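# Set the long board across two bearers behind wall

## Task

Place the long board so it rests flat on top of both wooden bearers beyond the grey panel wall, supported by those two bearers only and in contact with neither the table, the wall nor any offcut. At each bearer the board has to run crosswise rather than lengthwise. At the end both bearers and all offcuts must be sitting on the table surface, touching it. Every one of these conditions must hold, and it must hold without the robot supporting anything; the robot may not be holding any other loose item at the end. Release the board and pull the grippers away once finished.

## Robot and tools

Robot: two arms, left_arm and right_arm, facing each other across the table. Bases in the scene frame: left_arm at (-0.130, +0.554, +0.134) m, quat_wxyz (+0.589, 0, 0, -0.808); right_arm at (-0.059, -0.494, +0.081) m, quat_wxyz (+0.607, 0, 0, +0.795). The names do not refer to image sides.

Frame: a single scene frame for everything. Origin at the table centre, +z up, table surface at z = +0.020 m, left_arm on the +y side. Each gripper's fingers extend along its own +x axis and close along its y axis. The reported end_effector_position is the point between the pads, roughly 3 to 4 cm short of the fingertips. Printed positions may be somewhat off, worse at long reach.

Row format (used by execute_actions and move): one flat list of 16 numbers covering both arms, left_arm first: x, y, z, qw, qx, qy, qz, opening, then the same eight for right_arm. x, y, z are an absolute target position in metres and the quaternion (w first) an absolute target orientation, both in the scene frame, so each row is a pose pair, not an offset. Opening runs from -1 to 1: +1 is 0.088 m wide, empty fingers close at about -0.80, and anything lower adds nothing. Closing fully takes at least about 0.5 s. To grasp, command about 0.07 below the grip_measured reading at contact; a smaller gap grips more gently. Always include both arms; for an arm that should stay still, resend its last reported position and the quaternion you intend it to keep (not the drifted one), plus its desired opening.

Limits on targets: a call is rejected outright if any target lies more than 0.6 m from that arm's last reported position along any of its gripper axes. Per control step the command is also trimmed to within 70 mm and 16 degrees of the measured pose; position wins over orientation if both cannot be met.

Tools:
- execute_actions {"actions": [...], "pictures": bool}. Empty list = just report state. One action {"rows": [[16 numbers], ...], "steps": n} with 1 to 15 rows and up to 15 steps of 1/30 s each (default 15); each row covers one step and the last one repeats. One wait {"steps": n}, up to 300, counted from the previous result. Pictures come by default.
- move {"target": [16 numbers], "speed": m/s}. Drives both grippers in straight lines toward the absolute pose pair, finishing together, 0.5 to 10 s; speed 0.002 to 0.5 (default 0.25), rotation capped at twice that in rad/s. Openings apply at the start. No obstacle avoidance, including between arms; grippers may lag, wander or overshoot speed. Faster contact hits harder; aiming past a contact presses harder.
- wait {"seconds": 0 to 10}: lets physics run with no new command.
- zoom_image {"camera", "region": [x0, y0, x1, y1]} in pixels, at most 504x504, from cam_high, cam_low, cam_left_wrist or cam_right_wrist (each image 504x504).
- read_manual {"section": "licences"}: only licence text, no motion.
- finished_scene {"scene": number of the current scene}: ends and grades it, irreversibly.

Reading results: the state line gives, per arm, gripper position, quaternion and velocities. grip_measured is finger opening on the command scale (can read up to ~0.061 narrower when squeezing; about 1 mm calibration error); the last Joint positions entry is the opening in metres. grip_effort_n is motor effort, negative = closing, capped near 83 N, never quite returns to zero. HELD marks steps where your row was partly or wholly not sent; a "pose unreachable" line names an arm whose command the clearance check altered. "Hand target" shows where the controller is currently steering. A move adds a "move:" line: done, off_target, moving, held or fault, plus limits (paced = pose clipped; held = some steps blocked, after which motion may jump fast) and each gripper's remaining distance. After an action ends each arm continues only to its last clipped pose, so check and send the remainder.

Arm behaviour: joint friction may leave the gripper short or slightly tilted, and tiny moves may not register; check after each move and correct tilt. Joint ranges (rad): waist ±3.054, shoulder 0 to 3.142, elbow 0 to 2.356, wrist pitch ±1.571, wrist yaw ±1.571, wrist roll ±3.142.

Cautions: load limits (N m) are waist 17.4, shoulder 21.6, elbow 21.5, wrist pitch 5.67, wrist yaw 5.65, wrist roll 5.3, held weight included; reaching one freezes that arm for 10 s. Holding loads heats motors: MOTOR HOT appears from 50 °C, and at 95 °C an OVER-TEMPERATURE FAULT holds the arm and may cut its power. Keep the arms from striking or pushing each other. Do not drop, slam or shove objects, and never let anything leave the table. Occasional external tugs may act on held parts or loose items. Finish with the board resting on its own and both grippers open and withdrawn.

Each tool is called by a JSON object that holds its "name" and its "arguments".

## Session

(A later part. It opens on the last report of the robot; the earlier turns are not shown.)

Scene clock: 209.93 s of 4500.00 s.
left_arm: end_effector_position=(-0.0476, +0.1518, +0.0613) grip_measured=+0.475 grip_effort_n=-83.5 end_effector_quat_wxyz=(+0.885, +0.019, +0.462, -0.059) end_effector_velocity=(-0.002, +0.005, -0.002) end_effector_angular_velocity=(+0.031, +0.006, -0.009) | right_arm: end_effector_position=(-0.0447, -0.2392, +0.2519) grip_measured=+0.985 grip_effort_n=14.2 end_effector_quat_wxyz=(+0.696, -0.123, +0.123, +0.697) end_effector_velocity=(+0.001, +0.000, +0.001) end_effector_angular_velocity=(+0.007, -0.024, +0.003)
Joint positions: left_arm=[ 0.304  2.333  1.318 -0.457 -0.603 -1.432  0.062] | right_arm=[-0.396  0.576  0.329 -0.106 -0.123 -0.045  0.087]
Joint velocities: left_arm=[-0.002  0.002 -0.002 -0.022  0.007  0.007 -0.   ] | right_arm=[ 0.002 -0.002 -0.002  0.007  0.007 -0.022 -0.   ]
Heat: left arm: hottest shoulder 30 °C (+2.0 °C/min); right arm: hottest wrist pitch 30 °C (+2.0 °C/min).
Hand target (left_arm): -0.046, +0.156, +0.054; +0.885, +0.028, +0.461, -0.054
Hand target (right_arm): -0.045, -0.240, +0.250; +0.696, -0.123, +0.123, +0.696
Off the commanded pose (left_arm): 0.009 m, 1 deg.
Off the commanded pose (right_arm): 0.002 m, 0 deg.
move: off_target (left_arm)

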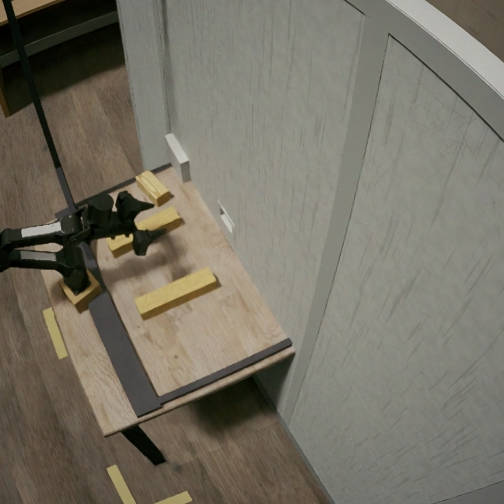

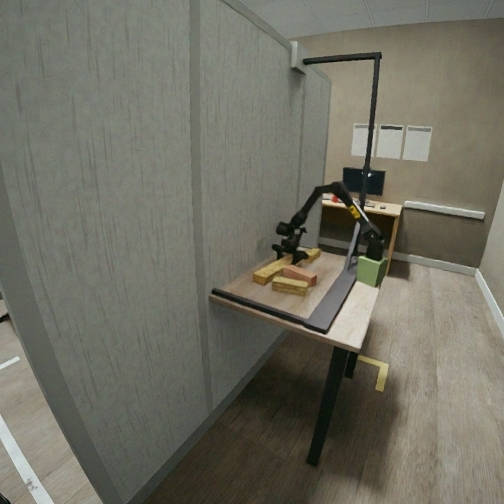

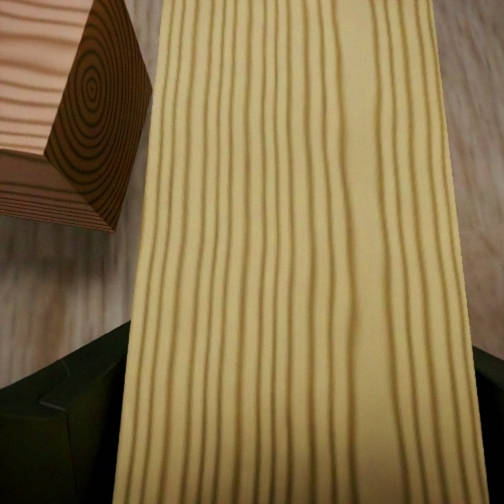

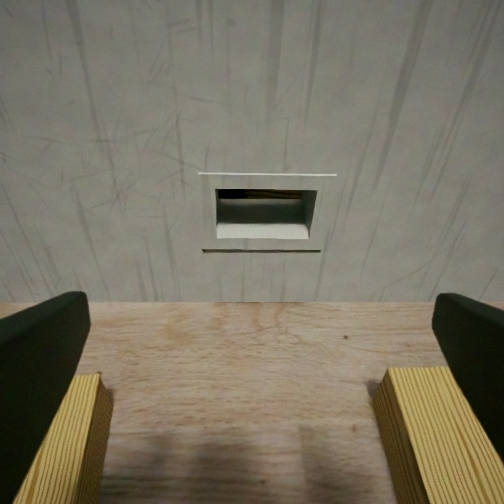

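{"name": "move", "arguments": {"target": [-0.046,0.156,0.165,0.885,0.028,0.461,-0.054,0.4,-0.045,-0.24,0.25,0.696,-0.123,0.123,0.696,1], "speed": 0.1}}

{"name": "move", "arguments": {"target": [-0.03,0.30,0.165,0.834,0.158,0.434,-0.303,0.4,-0.045,-0.24,0.25,0.696,-0.123,0.123,0.696,1], "speed": 0.15}}

{"name": "move", "arguments": {"target": [-0.03,0.32,0.158,0.627,0.327,0.327,-0.627,0.4,-0.035,-0.17,0.16,0.707,0,0,0.707,1], "speed": 0.2}}

{"name": "zoom_image", "arguments": {"camera": "cam_low", "region": [235, 190, 365, 320]}}

Scene clock: 221.60 s of 4500.00 s.
left_arm: end_effector_position=(-0.0490, +0.1622, +0.1496) grip_measured=+0.475 grip_effort_n=-83.5 end_effector_quat_wxyz=(+0.881, +0.045, +0.468, -0.046) end_effector_velocity=(+0.000, +0.002, -0.000) end_effector_angular_velocity=(+0.011, +0.007, -0.004) | right_arm: end_effector_position=(-0.0447, -0.2392, +0.2519) grip_measured=+0.985 grip_effort_n=14.2 end_effector_quat_wxyz=(+0.696, -0.123, +0.123, +0.697) end_effector_velocity=(+0.001, -0.002, -0.005) end_effector_angular_velocity=(-0.022, -0.020, -0.002)
Joint positions: left_arm=[ 0.304  2.133  1.403 -0.8   -0.591 -1.432  0.062] | right_arm=[-0.396  0.576  0.329 -0.106 -0.123 -0.045  0.087]
Joint velocities: left_arm=[ 0.002 -0.002 -0.002 -0.007  0.007  0.007 -0.   ] | right_arm=[-0.002 -0.002 -0.002 -0.022  0.007 -0.022 -0.   ]
Heat: left arm: hottest shoulder 30 °C (+2.0 °C/min); right arm: hottest wrist pitch 30 °C (+2.0 °C/min).
Hand target (left_arm): -0.046, +0.156, +0.165; +0.885, +0.028, +0.461, -0.054
Hand target (right_arm): -0.045, -0.240, +0.250; +0.696, -0.123, +0.123, +0.696
Off the commanded pose (left_arm): 0.017 m, 2 deg.
Off the commanded pose (right_arm): 0.002 m, 0 deg.
After step 90, 7.23 s passed at rest.
move: off_target (left_arm)

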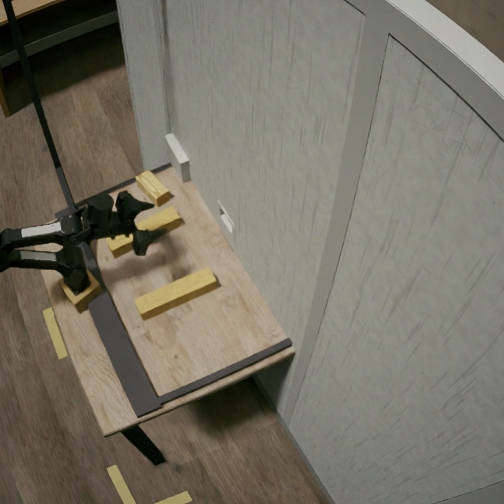

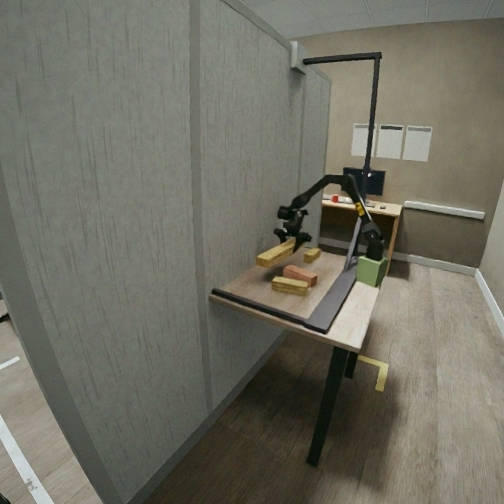

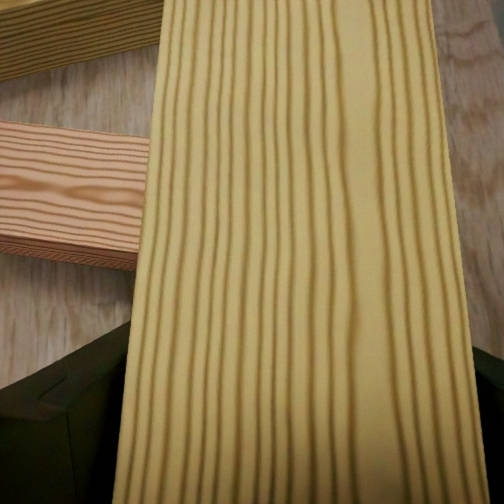

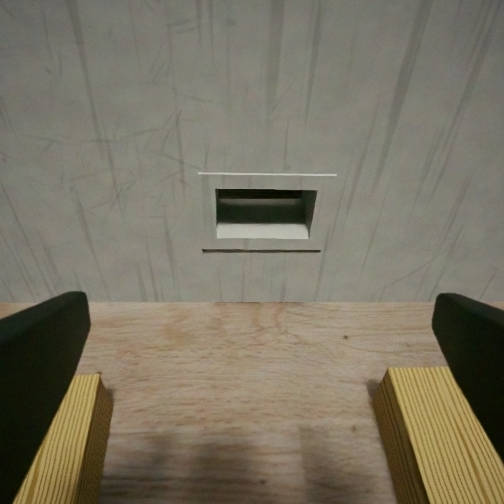

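Scene clock: 223.93 s of 4500.00 s.
left_arm: end_effector_position=(-0.0319, +0.3028, +0.1585) grip_measured=+0.475 grip_effort_n=-83.5 end_effector_quat_wxyz=(+0.830, +0.169, +0.441, -0.299) end_effector_velocity=(-0.001, +0.002, -0.000) end_effector_angular_velocity=(-0.005, +0.003, -0.007) | right_arm: end_effector_position=(-0.0447, -0.2392, +0.2519) grip_measured=+0.985 grip_effort_n=14.7 end_effector_quat_wxyz=(+0.696, -0.123, +0.123, +0.697) end_effector_velocity=(-0.004, -0.002, -0.005) end_effector_angular_velocity=(-0.021, +0.003, +0.026)
Joint positions: left_arm=[ 0.475  1.382  0.494 -0.222 -0.38  -0.613  0.062] | right_arm=[-0.396  0.576  0.329 -0.106 -0.123 -0.045  0.087]
Joint velocities: left_arm=[ 0.002 -0.012 -0.012  0.007  0.007  0.007 -0.   ] | right_arm=[ 0.002 -0.002 -0.002 -0.022 -0.022 -0.007 -0.   ]
Heat: left arm: hottest shoulder 30 °C (+1.0 °C/min); right arm: hottest wrist pitch 30 °C (+1.0 °C/min).
Hand target (left_arm): -0.030, +0.300, +0.165; +0.834, +0.158, +0.433, -0.303
Hand target (right_arm): -0.045, -0.240, +0.250; +0.696, -0.123, +0.123, +0.696
Off the commanded pose (left_arm): 0.007 m, 2 deg.
Off the commanded pose (right_arm): 0.002 m, 0 deg.
move: done

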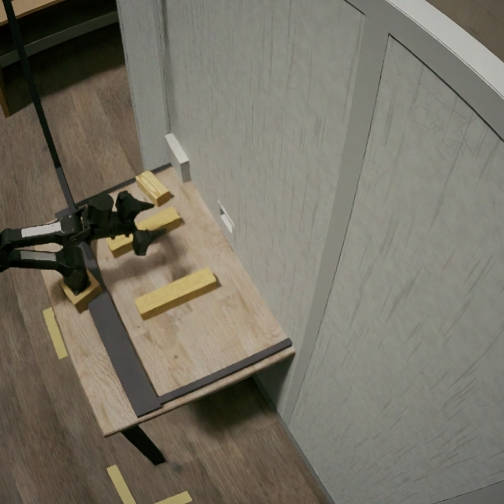

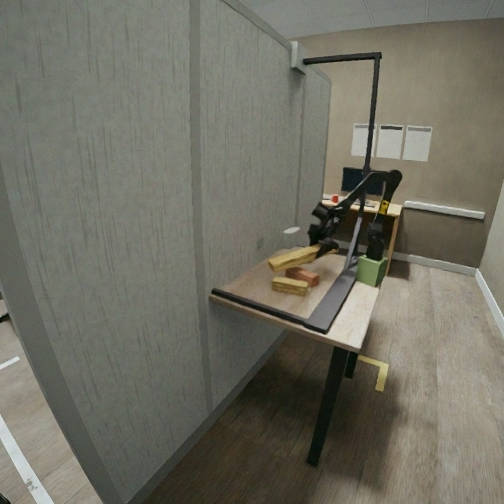

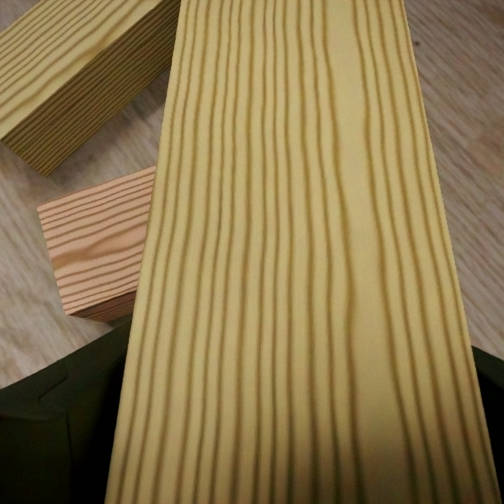

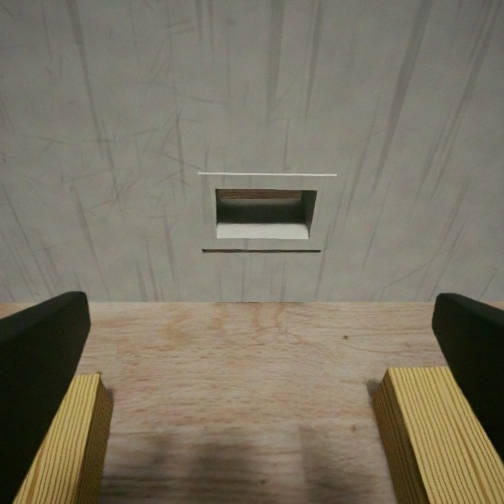

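Scene clock: 226.50 s of 4500.00 s.
left_arm: end_effector_position=(-0.0332, +0.3263, +0.1521) grip_measured=+0.475 grip_effort_n=-83.5 end_effector_quat_wxyz=(+0.624, +0.333, +0.336, -0.622) end_effector_velocity=(+0.002, +0.003, -0.001) end_effector_angular_velocity=(+0.010, -0.005, +0.005) | right_arm: end_effector_position=(-0.0362, -0.1711, +0.1616) grip_measured=+0.985 grip_effort_n=14.2 end_effector_quat_wxyz=(+0.704, -0.048, +0.045, +0.707) end_effector_velocity=(-0.001, -0.002, -0.006) end_effector_angular_velocity=(-0.026, -0.001, +0.015)
Joint positions: left_arm=[ 0.9    1.261  0.374 -0.177  0.311  0.501  0.062] | right_arm=[-0.402  1.808  0.101  1.573 -0.14  -0.022  0.087]
Joint velocities: left_arm=[ 0.007 -0.002 -0.002 -0.007 -0.007  0.007  0.   ] | right_arm=[-0.007  0.002 -0.002 -0.022 -0.022 -0.007 -0.   ]
Heat: left arm: hottest shoulder 30 °C (+1.0 °C/min); right arm: hottest wrist pitch 31 °C (+2.0 °C/min).
Hand target (left_arm): -0.030, +0.320, +0.158; +0.628, +0.329, +0.326, -0.626
Hand target (right_arm): -0.036, -0.170, +0.161; +0.703, -0.047, +0.046, +0.708
Off the commanded pose (left_arm): 0.009 m, 1 deg.
Off the commanded pose (right_arm): 0.002 m, 8 deg.
joint sent to its limit (right arm) — the command would take joint 4 (wrist pitch) past its upper limit, so that joint was sent only as far as its limit.
move: off_target (left_arm, right_arm)

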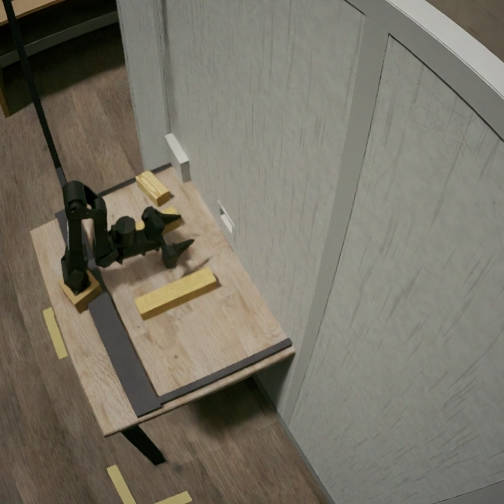

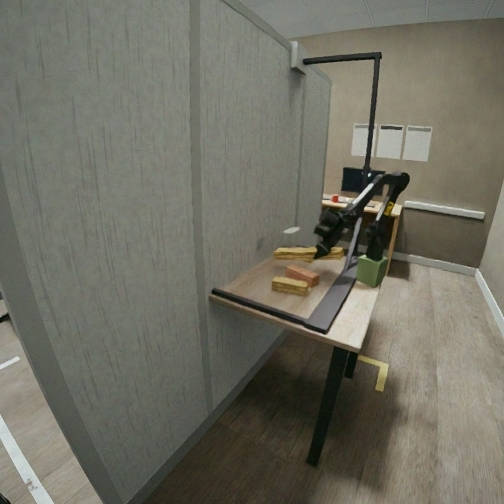

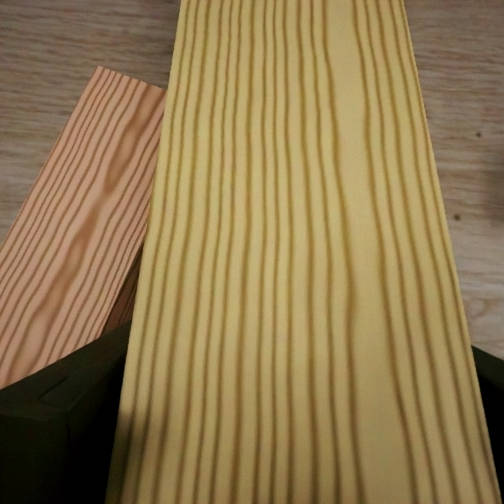

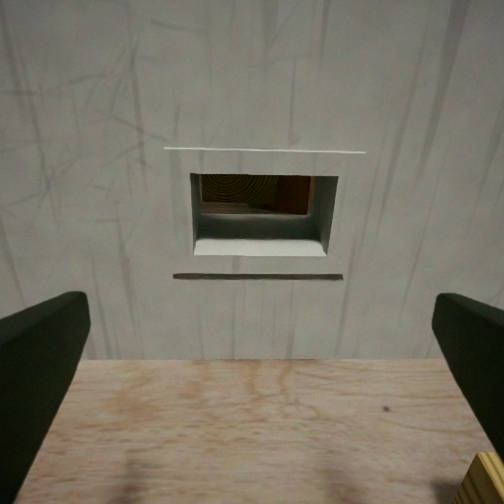

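Region (235, 190, 365, 320) of cam_low's 504x504 image, scaled by 3.877, with more detail than that image has.

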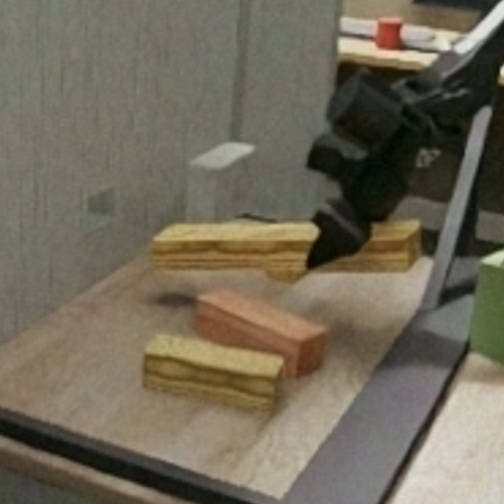

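{"name": "move", "arguments": {"target": [-0.027,0.30,0.158,0.657,0.262,0.262,-0.657,0.4,-0.032,-0.11,0.118,0.706,-0.04,0.04,0.706,1], "speed": 0.06}}

{"name": "zoom_image", "arguments": {"camera": "cam_low", "region": [235, 190, 365, 320]}}

Scene clock: 235.53 s of 4500.00 s.
left_arm: end_effector_position=(-0.0268, +0.3032, +0.1559) grip_measured=+0.475 grip_effort_n=-83.5 end_effector_quat_wxyz=(+0.657, +0.267, +0.267, -0.653) end_effector_velocity=(-0.001, -0.002, -0.000) end_effector_angular_velocity=(-0.009, +0.006, -0.002) | right_arm: end_effector_position=(-0.0319, -0.1108, +0.1208) grip_measured=+0.985 grip_effort_n=14.2 end_effector_quat_wxyz=(+0.703, -0.063, +0.062, +0.706) end_effector_velocity=(-0.000, +0.000, -0.002) end_effector_angular_velocity=(-0.007, -0.005, +0.006)
Joint positions: left_arm=[0.931 1.326 0.289 0.164 0.422 0.458 0.062] | right_arm=[-0.385  2.109  0.357  1.574 -0.122 -0.022  0.087]
Joint velocities: left_arm=[-0.002  0.012 -0.002  0.022  0.007 -0.007  0.   ] | right_arm=[-0.002  0.002  0.002 -0.007 -0.007 -0.007  0.   ]
Heat: left arm: hottest shoulder 29 °C (+0.0 °C/min); right arm: hottest wrist pitch 31 °C (+2.0 °C/min).
Hand target (left_arm): -0.027, +0.300, +0.158; +0.657, +0.262, +0.262, -0.657
Hand target (right_arm): -0.032, -0.110, +0.119; +0.703, -0.064, +0.064, +0.705
Off the commanded pose (left_arm): 0.004 m, 1 deg.
Off the commanded pose (right_arm): 0.003 m, 4 deg.
joint sent to its limit (right arm) — the command would take joint 4 (wrist pitch) past its upper limit, so that joint was sent only as far as its limit.
move: off_target (right_arm)

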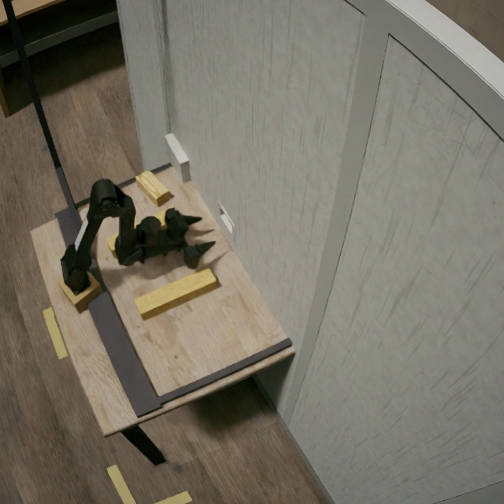

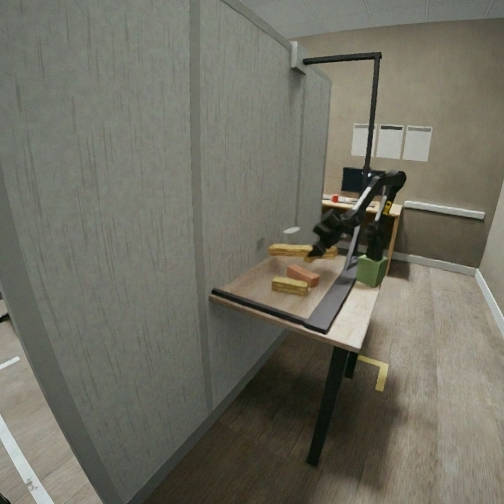

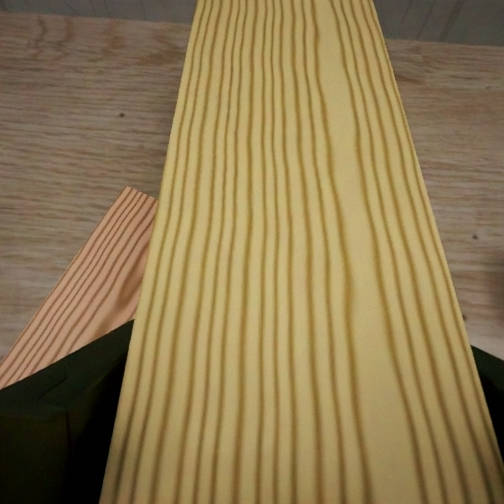

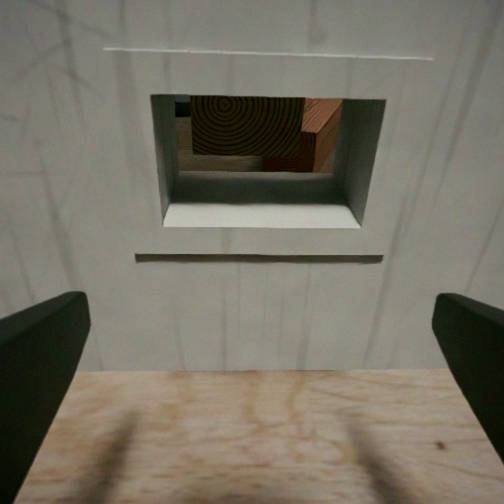

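Region (235, 190, 365, 320) of cam_low's 504x504 image, scaled by 3.877, with more detail than that image has.

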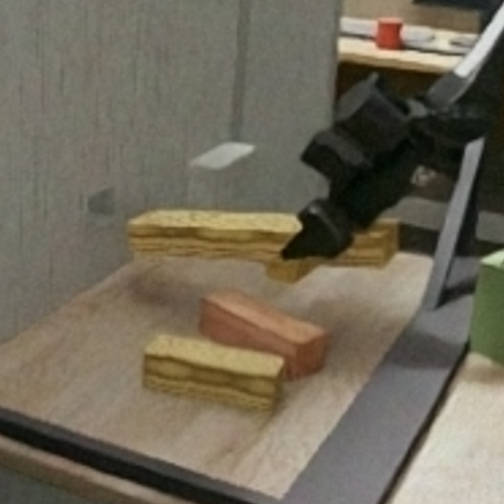

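{"name": "move", "arguments": {"target": [-0.065,0.285,0.13,0.657,0.262,0.262,-0.657,0.4,-0.032,-0.11,0.119,0.703,-0.064,0.064,0.705,1], "speed": 0.06}}

Scene clock: 245.83 s of 4500.00 s.
left_arm: end_effector_position=(-0.0649, +0.2874, +0.1286) grip_measured=+0.475 grip_effort_n=-83.5 end_effector_quat_wxyz=(+0.655, +0.264, +0.266, -0.656) end_effector_velocity=(-0.002, -0.002, +0.000) end_effector_angular_velocity=(-0.009, -0.004, -0.002) | right_arm: end_effector_position=(-0.0319, -0.1107, +0.1206) grip_measured=+0.985 grip_effort_n=14.2 end_effector_quat_wxyz=(+0.703, -0.063, +0.063, +0.706) end_effector_velocity=(-0.002, -0.001, -0.001) end_effector_angular_velocity=(-0.007, -0.005, +0.011)
Joint positions: left_arm=[0.701 1.487 0.202 0.477 0.277 0.275 0.062] | right_arm=[-0.385  2.11   0.357  1.574 -0.122 -0.022  0.087]
Joint velocities: left_arm=[-0.012  0.007 -0.002  0.022 -0.007 -0.007 -0.   ] | right_arm=[ 0.002 -0.002 -0.002 -0.007 -0.007 -0.007 -0.   ]
Heat: left arm: hottest shoulder 29 °C (-1.0 °C/min); right arm: hottest wrist pitch 31 °C (+2.0 °C/min).
Hand target (left_arm): -0.065, +0.285, +0.130; +0.657, +0.261, +0.262, -0.657
Hand target (right_arm): -0.032, -0.110, +0.119; +0.703, -0.064, +0.064, +0.705
Off the commanded pose (left_arm): 0.003 m, 1 deg.
Off the commanded pose (right_arm): 0.002 m, 0 deg.
After step 120, 5.20 s passed at rest.
move: done

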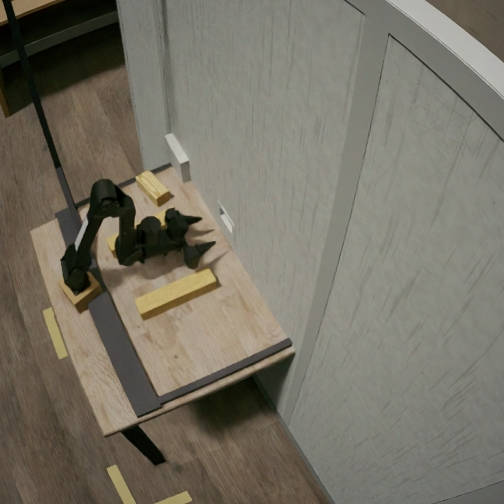

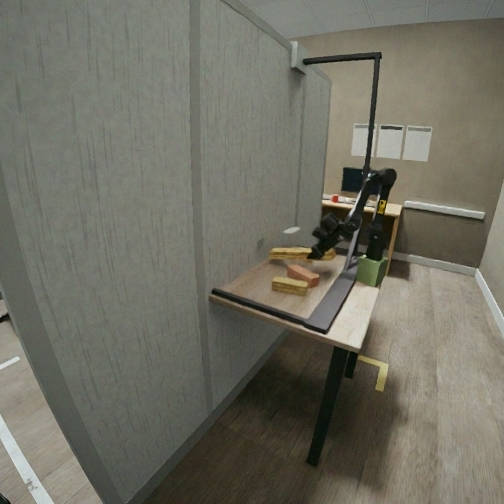

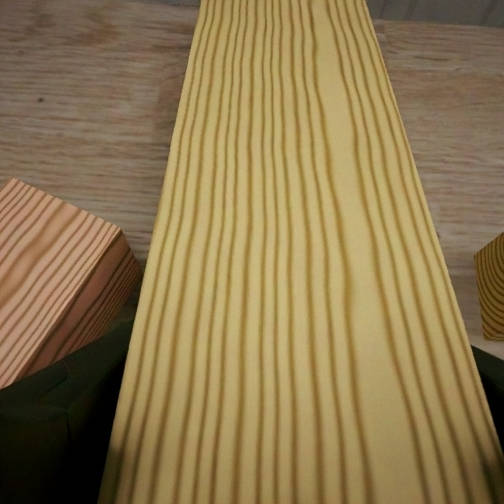

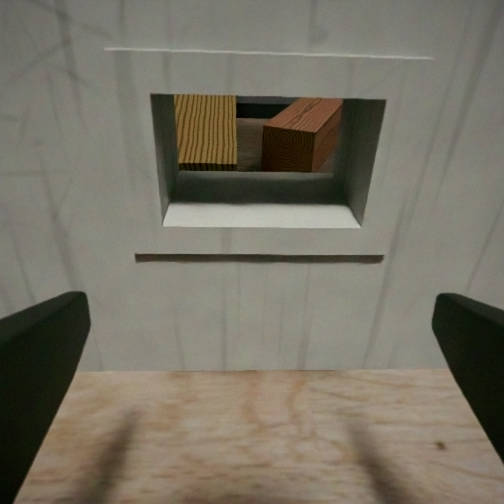

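{"name": "move", "arguments": {"target": [-0.073,0.283,0.06,0.627,0.327,0.327,-0.627,0.4,-0.032,-0.11,0.119,0.703,-0.064,0.064,0.705,1], "speed": 0.035}}

Scene clock: 251.60 s of 4500.00 s.
left_arm: end_effector_position=(-0.0719, +0.2837, +0.0620) grip_measured=+0.475 grip_effort_n=-83.5 end_effector_quat_wxyz=(+0.629, +0.325, +0.326, -0.627) end_effector_velocity=(-0.001, +0.001, -0.002) end_effector_angular_velocity=(+0.013, -0.006, -0.009) | right_arm: end_effector_position=(-0.0319, -0.1107, +0.1206) grip_measured=+0.985 grip_effort_n=14.2 end_effector_quat_wxyz=(+0.703, -0.063, +0.063, +0.706) end_effector_velocity=(-0.000, -0.002, -0.002) end_effector_angular_velocity=(-0.012, +0.010, +0.003)
Joint positions: left_arm=[0.615 1.89  0.286 0.626 0.17  0.248 0.062] | right_arm=[-0.385  2.11   0.357  1.574 -0.122 -0.022  0.087]
Joint velocities: left_arm=[-0.007  0.007  0.002 -0.007 -0.007  0.007 -0.   ] | right_arm=[-0.002 -0.002 -0.007 -0.007 -0.007  0.007  0.   ]
Heat: left arm: hottest wrist pitch 29 °C (-1.0 °C/min); right arm: hottest wrist pitch 31 °C (+1.0 °C/min).
Hand target (left_arm): -0.073, +0.283, +0.060; +0.627, +0.327, +0.328, -0.627
Hand target (right_arm): -0.032, -0.110, +0.119; +0.703, -0.064, +0.064, +0.705
Off the commanded pose (left_arm): 0.002 m, 0 deg.
Off the commanded pose (right_arm): 0.002 m, 0 deg.
move: done

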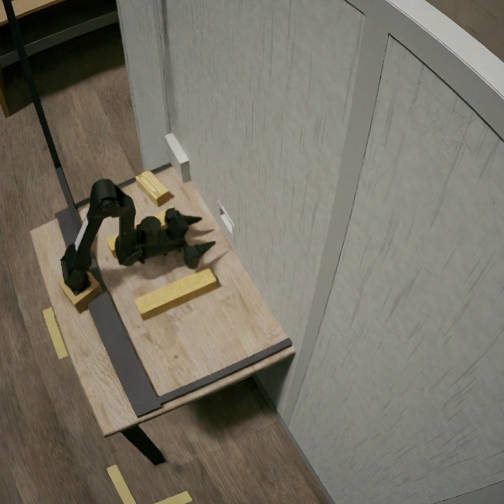

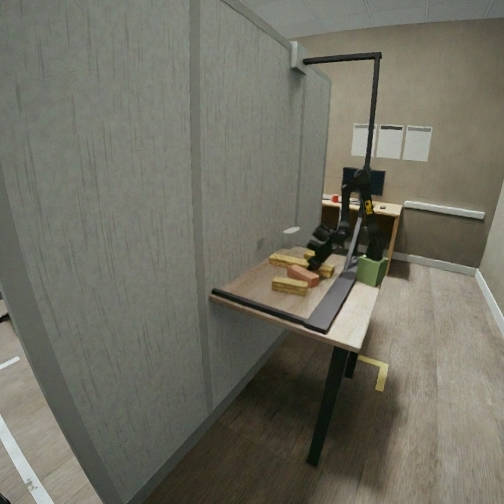

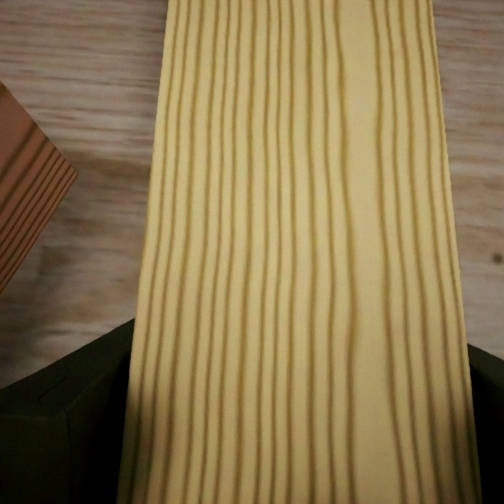

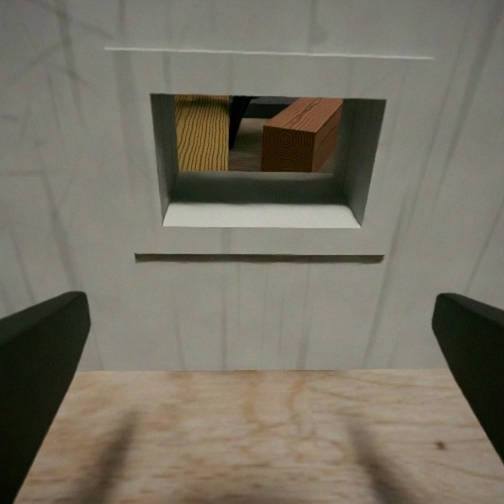

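{"name": "move", "arguments": {"target": [-0.084,0.283,0.062,0.627,0.327,0.327,-0.627,0.4,-0.032,-0.11,0.119,0.703,-0.064,0.064,0.705,1], "speed": 0.03}}

{"name": "move", "arguments": {"target": [-0.083,0.283,0.062,0.627,0.327,0.327,-0.627,0.8,-0.032,-0.11,0.119,0.703,-0.064,0.064,0.705,1], "speed": 0.03}}

{"name": "move", "arguments": {"target": [-0.083,0.24,0.26,0.58,0.405,0.405,-0.58,0.8,-0.032,-0.11,0.119,0.703,-0.064,0.064,0.705,1], "speed": 0.2}}

Scene clock: 264.17 s of 4500.00 s.
left_arm: end_effector_position=(-0.0811, +0.2815, +0.0617) grip_measured=+0.475 grip_effort_n=-83.5 end_effector_quat_wxyz=(+0.630, +0.326, +0.327, -0.624) end_effector_velocity=(-0.002, +0.003, -0.002) end_effector_angular_velocity=(+0.013, +0.001, +0.003) | right_arm: end_effector_position=(-0.0319, -0.1108, +0.1205) grip_measured=+0.985 grip_effort_n=14.2 end_effector_quat_wxyz=(+0.703, -0.063, +0.063, +0.706) end_effector_velocity=(-0.002, -0.001, -0.001) end_effector_angular_velocity=(-0.007, -0.002, +0.020)
Joint positions: left_arm=[0.562 1.89  0.284 0.633 0.136 0.2   0.062] | right_arm=[-0.385  2.11   0.357  1.573 -0.122 -0.022  0.087]
Joint velocities: left_arm=[-0.007  0.002 -0.002 -0.007 -0.007 -0.007  0.   ] | right_arm=[-0.002 -0.002 -0.002 -0.007 -0.022 -0.007 -0.   ]
Heat: left arm: hottest wrist pitch 28 °C (-2.0 °C/min); right arm: hottest wrist pitch 30 °C (+0.0 °C/min).
Hand target (left_arm): -0.084, +0.283, +0.062; +0.627, +0.327, +0.327, -0.627
Hand target (right_arm): -0.032, -0.110, +0.119; +0.703, -0.064, +0.064, +0.705
Off the commanded pose (left_arm): 0.003 m, 0 deg.
Off the commanded pose (right_arm): 0.002 m, 0 deg.
After step 90, 8.83 s passed at rest.
move: done

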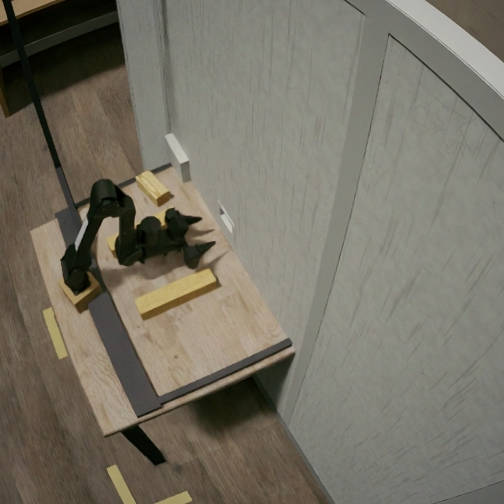

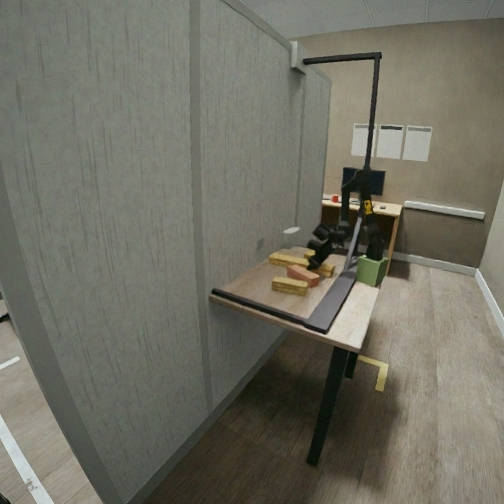

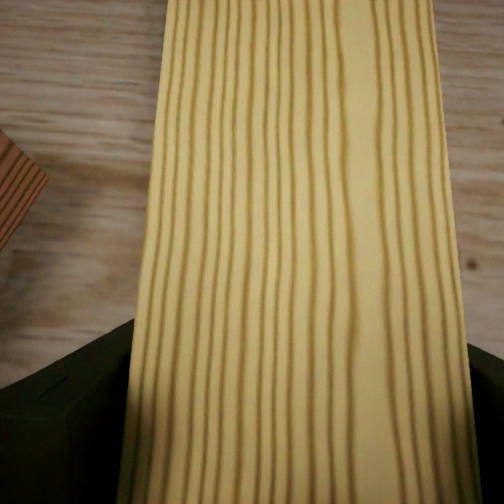

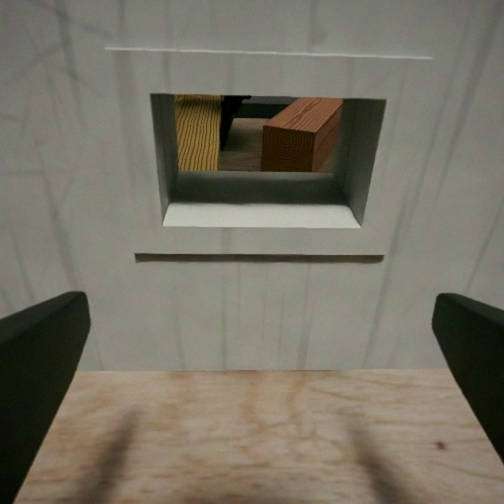

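Scene clock: 264.87 s of 4500.00 s.
left_arm: end_effector_position=(-0.0814, +0.2821, +0.0614) grip_measured=+0.797 grip_effort_n=17.4 end_effector_quat_wxyz=(+0.629, +0.326, +0.328, -0.624) end_effector_velocity=(-0.004, +0.003, -0.001) end_effector_angular_velocity=(+0.010, +0.013, -0.005) | right_arm: end_effector_position=(-0.0319, -0.1108, +0.1205) grip_measured=+0.985 grip_effort_n=14.2 end_effector_quat_wxyz=(+0.703, -0.063, +0.063, +0.706) end_effector_velocity=(-0.000, -0.001, -0.001) end_effector_angular_velocity=(-0.007, -0.005, +0.006)
Joint positions: left_arm=[0.562 1.89  0.283 0.632 0.137 0.201 0.078] | right_arm=[-0.385  2.11   0.357  1.573 -0.122 -0.022  0.087]
Joint velocities: left_arm=[-0.007 -0.002 -0.007 -0.007  0.007 -0.007  0.   ] | right_arm=[-0.002 -0.002 -0.002 -0.007 -0.007 -0.007 -0.   ]
Heat: left arm: hottest wrist pitch 28 °C (-2.0 °C/min); right arm: hottest wrist pitch 30 °C (+0.0 °C/min).
Hand target (left_arm): -0.083, +0.283, +0.062; +0.627, +0.327, +0.327, -0.627
Hand target (right_arm): -0.032, -0.110, +0.119; +0.703, -0.064, +0.064, +0.705
Off the commanded pose (left_arm): 0.002 m, 0 deg.
Off the commanded pose (right_arm): 0.002 m, 0 deg.
move: done

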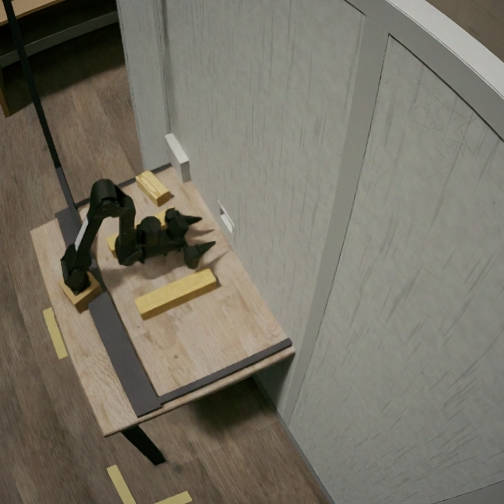

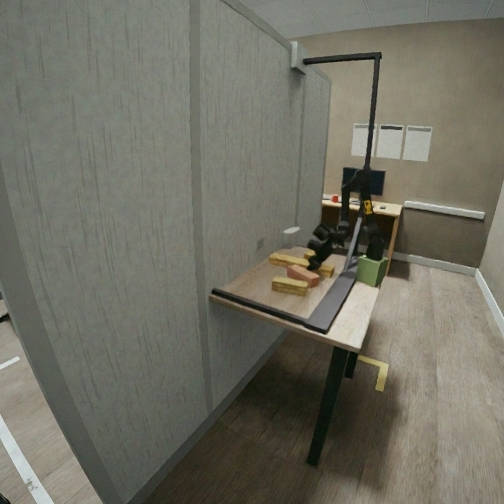

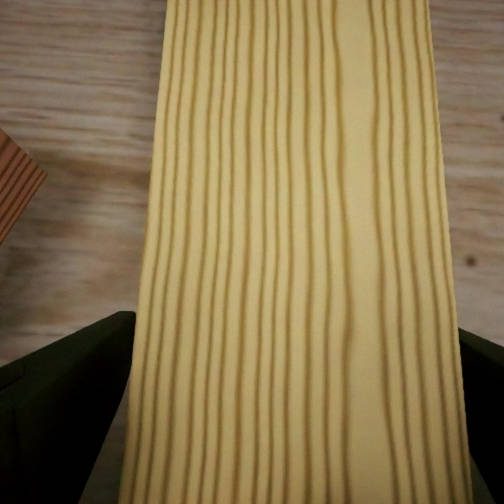

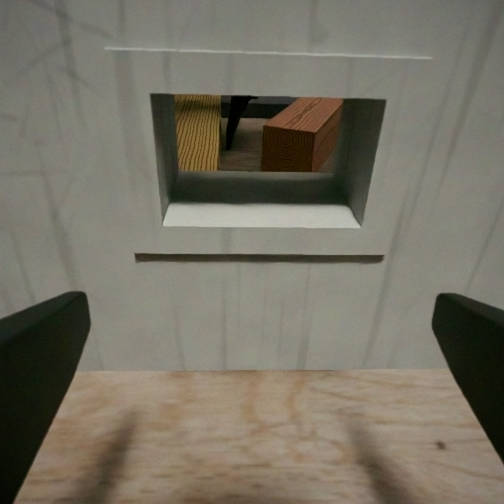

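Scene clock: 266.40 s of 4500.00 s.
left_arm: end_effector_position=(-0.0830, +0.2425, +0.2597) grip_measured=+0.797 grip_effort_n=17.4 end_effector_quat_wxyz=(+0.580, +0.403, +0.404, -0.581) end_effector_velocity=(-0.001, -0.001, +0.006) end_effector_angular_velocity=(-0.001, -0.005, +0.002) | right_arm: end_effector_position=(-0.0319, -0.1108, +0.1205) grip_measured=+0.985 grip_effort_n=14.2 end_effector_quat_wxyz=(+0.703, -0.063, +0.063, +0.706) end_effector_velocity=(-0.000, -0.001, -0.004) end_effector_angular_velocity=(-0.022, -0.003, +0.006)
Joint positions: left_arm=[ 0.492  1.458  1.078 -0.84   0.065  0.168  0.078] | right_arm=[-0.385  2.11   0.357  1.573 -0.122 -0.022  0.087]
Joint velocities: left_arm=[-0.007 -0.002  0.022 -0.022 -0.007 -0.007  0.   ] | right_arm=[-0.002 -0.002 -0.002 -0.022 -0.007 -0.007 -0.   ]
Heat: left arm: hottest wrist pitch 28 °C (-2.0 °C/min); right arm: hottest wrist pitch 30 °C (+0.0 °C/min).
Hand target (left_arm): -0.083, +0.240, +0.259; +0.580, +0.404, +0.405, -0.580
Hand target (right_arm): -0.032, -0.110, +0.119; +0.703, -0.064, +0.064, +0.705
Off the commanded pose (left_arm): 0.002 m, 0 deg.
Off the commanded pose (right_arm): 0.002 m, 0 deg.
move: done

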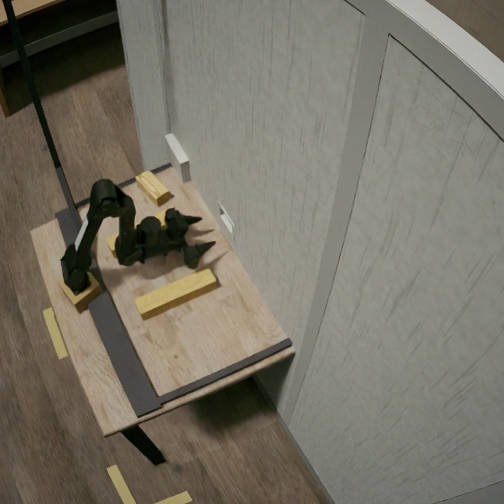

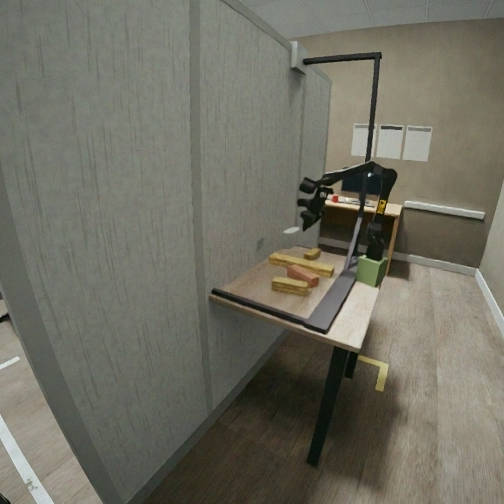

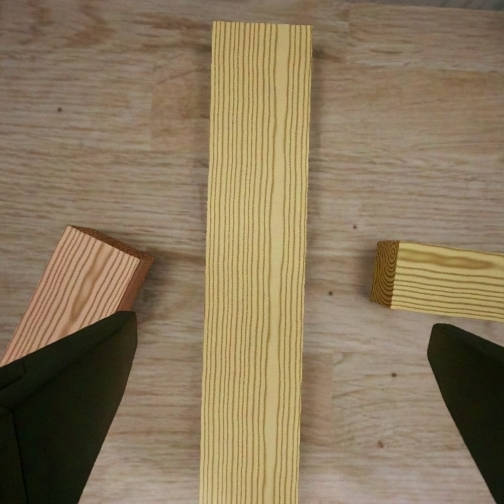

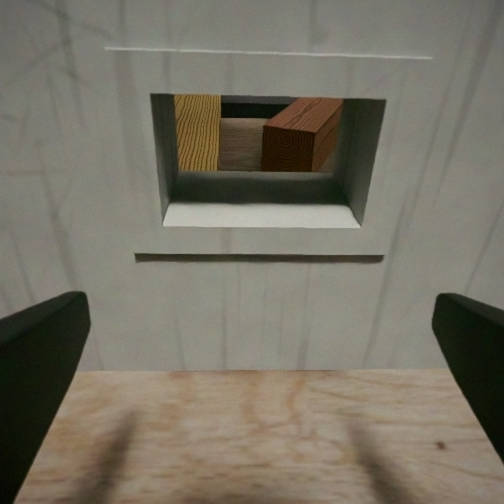

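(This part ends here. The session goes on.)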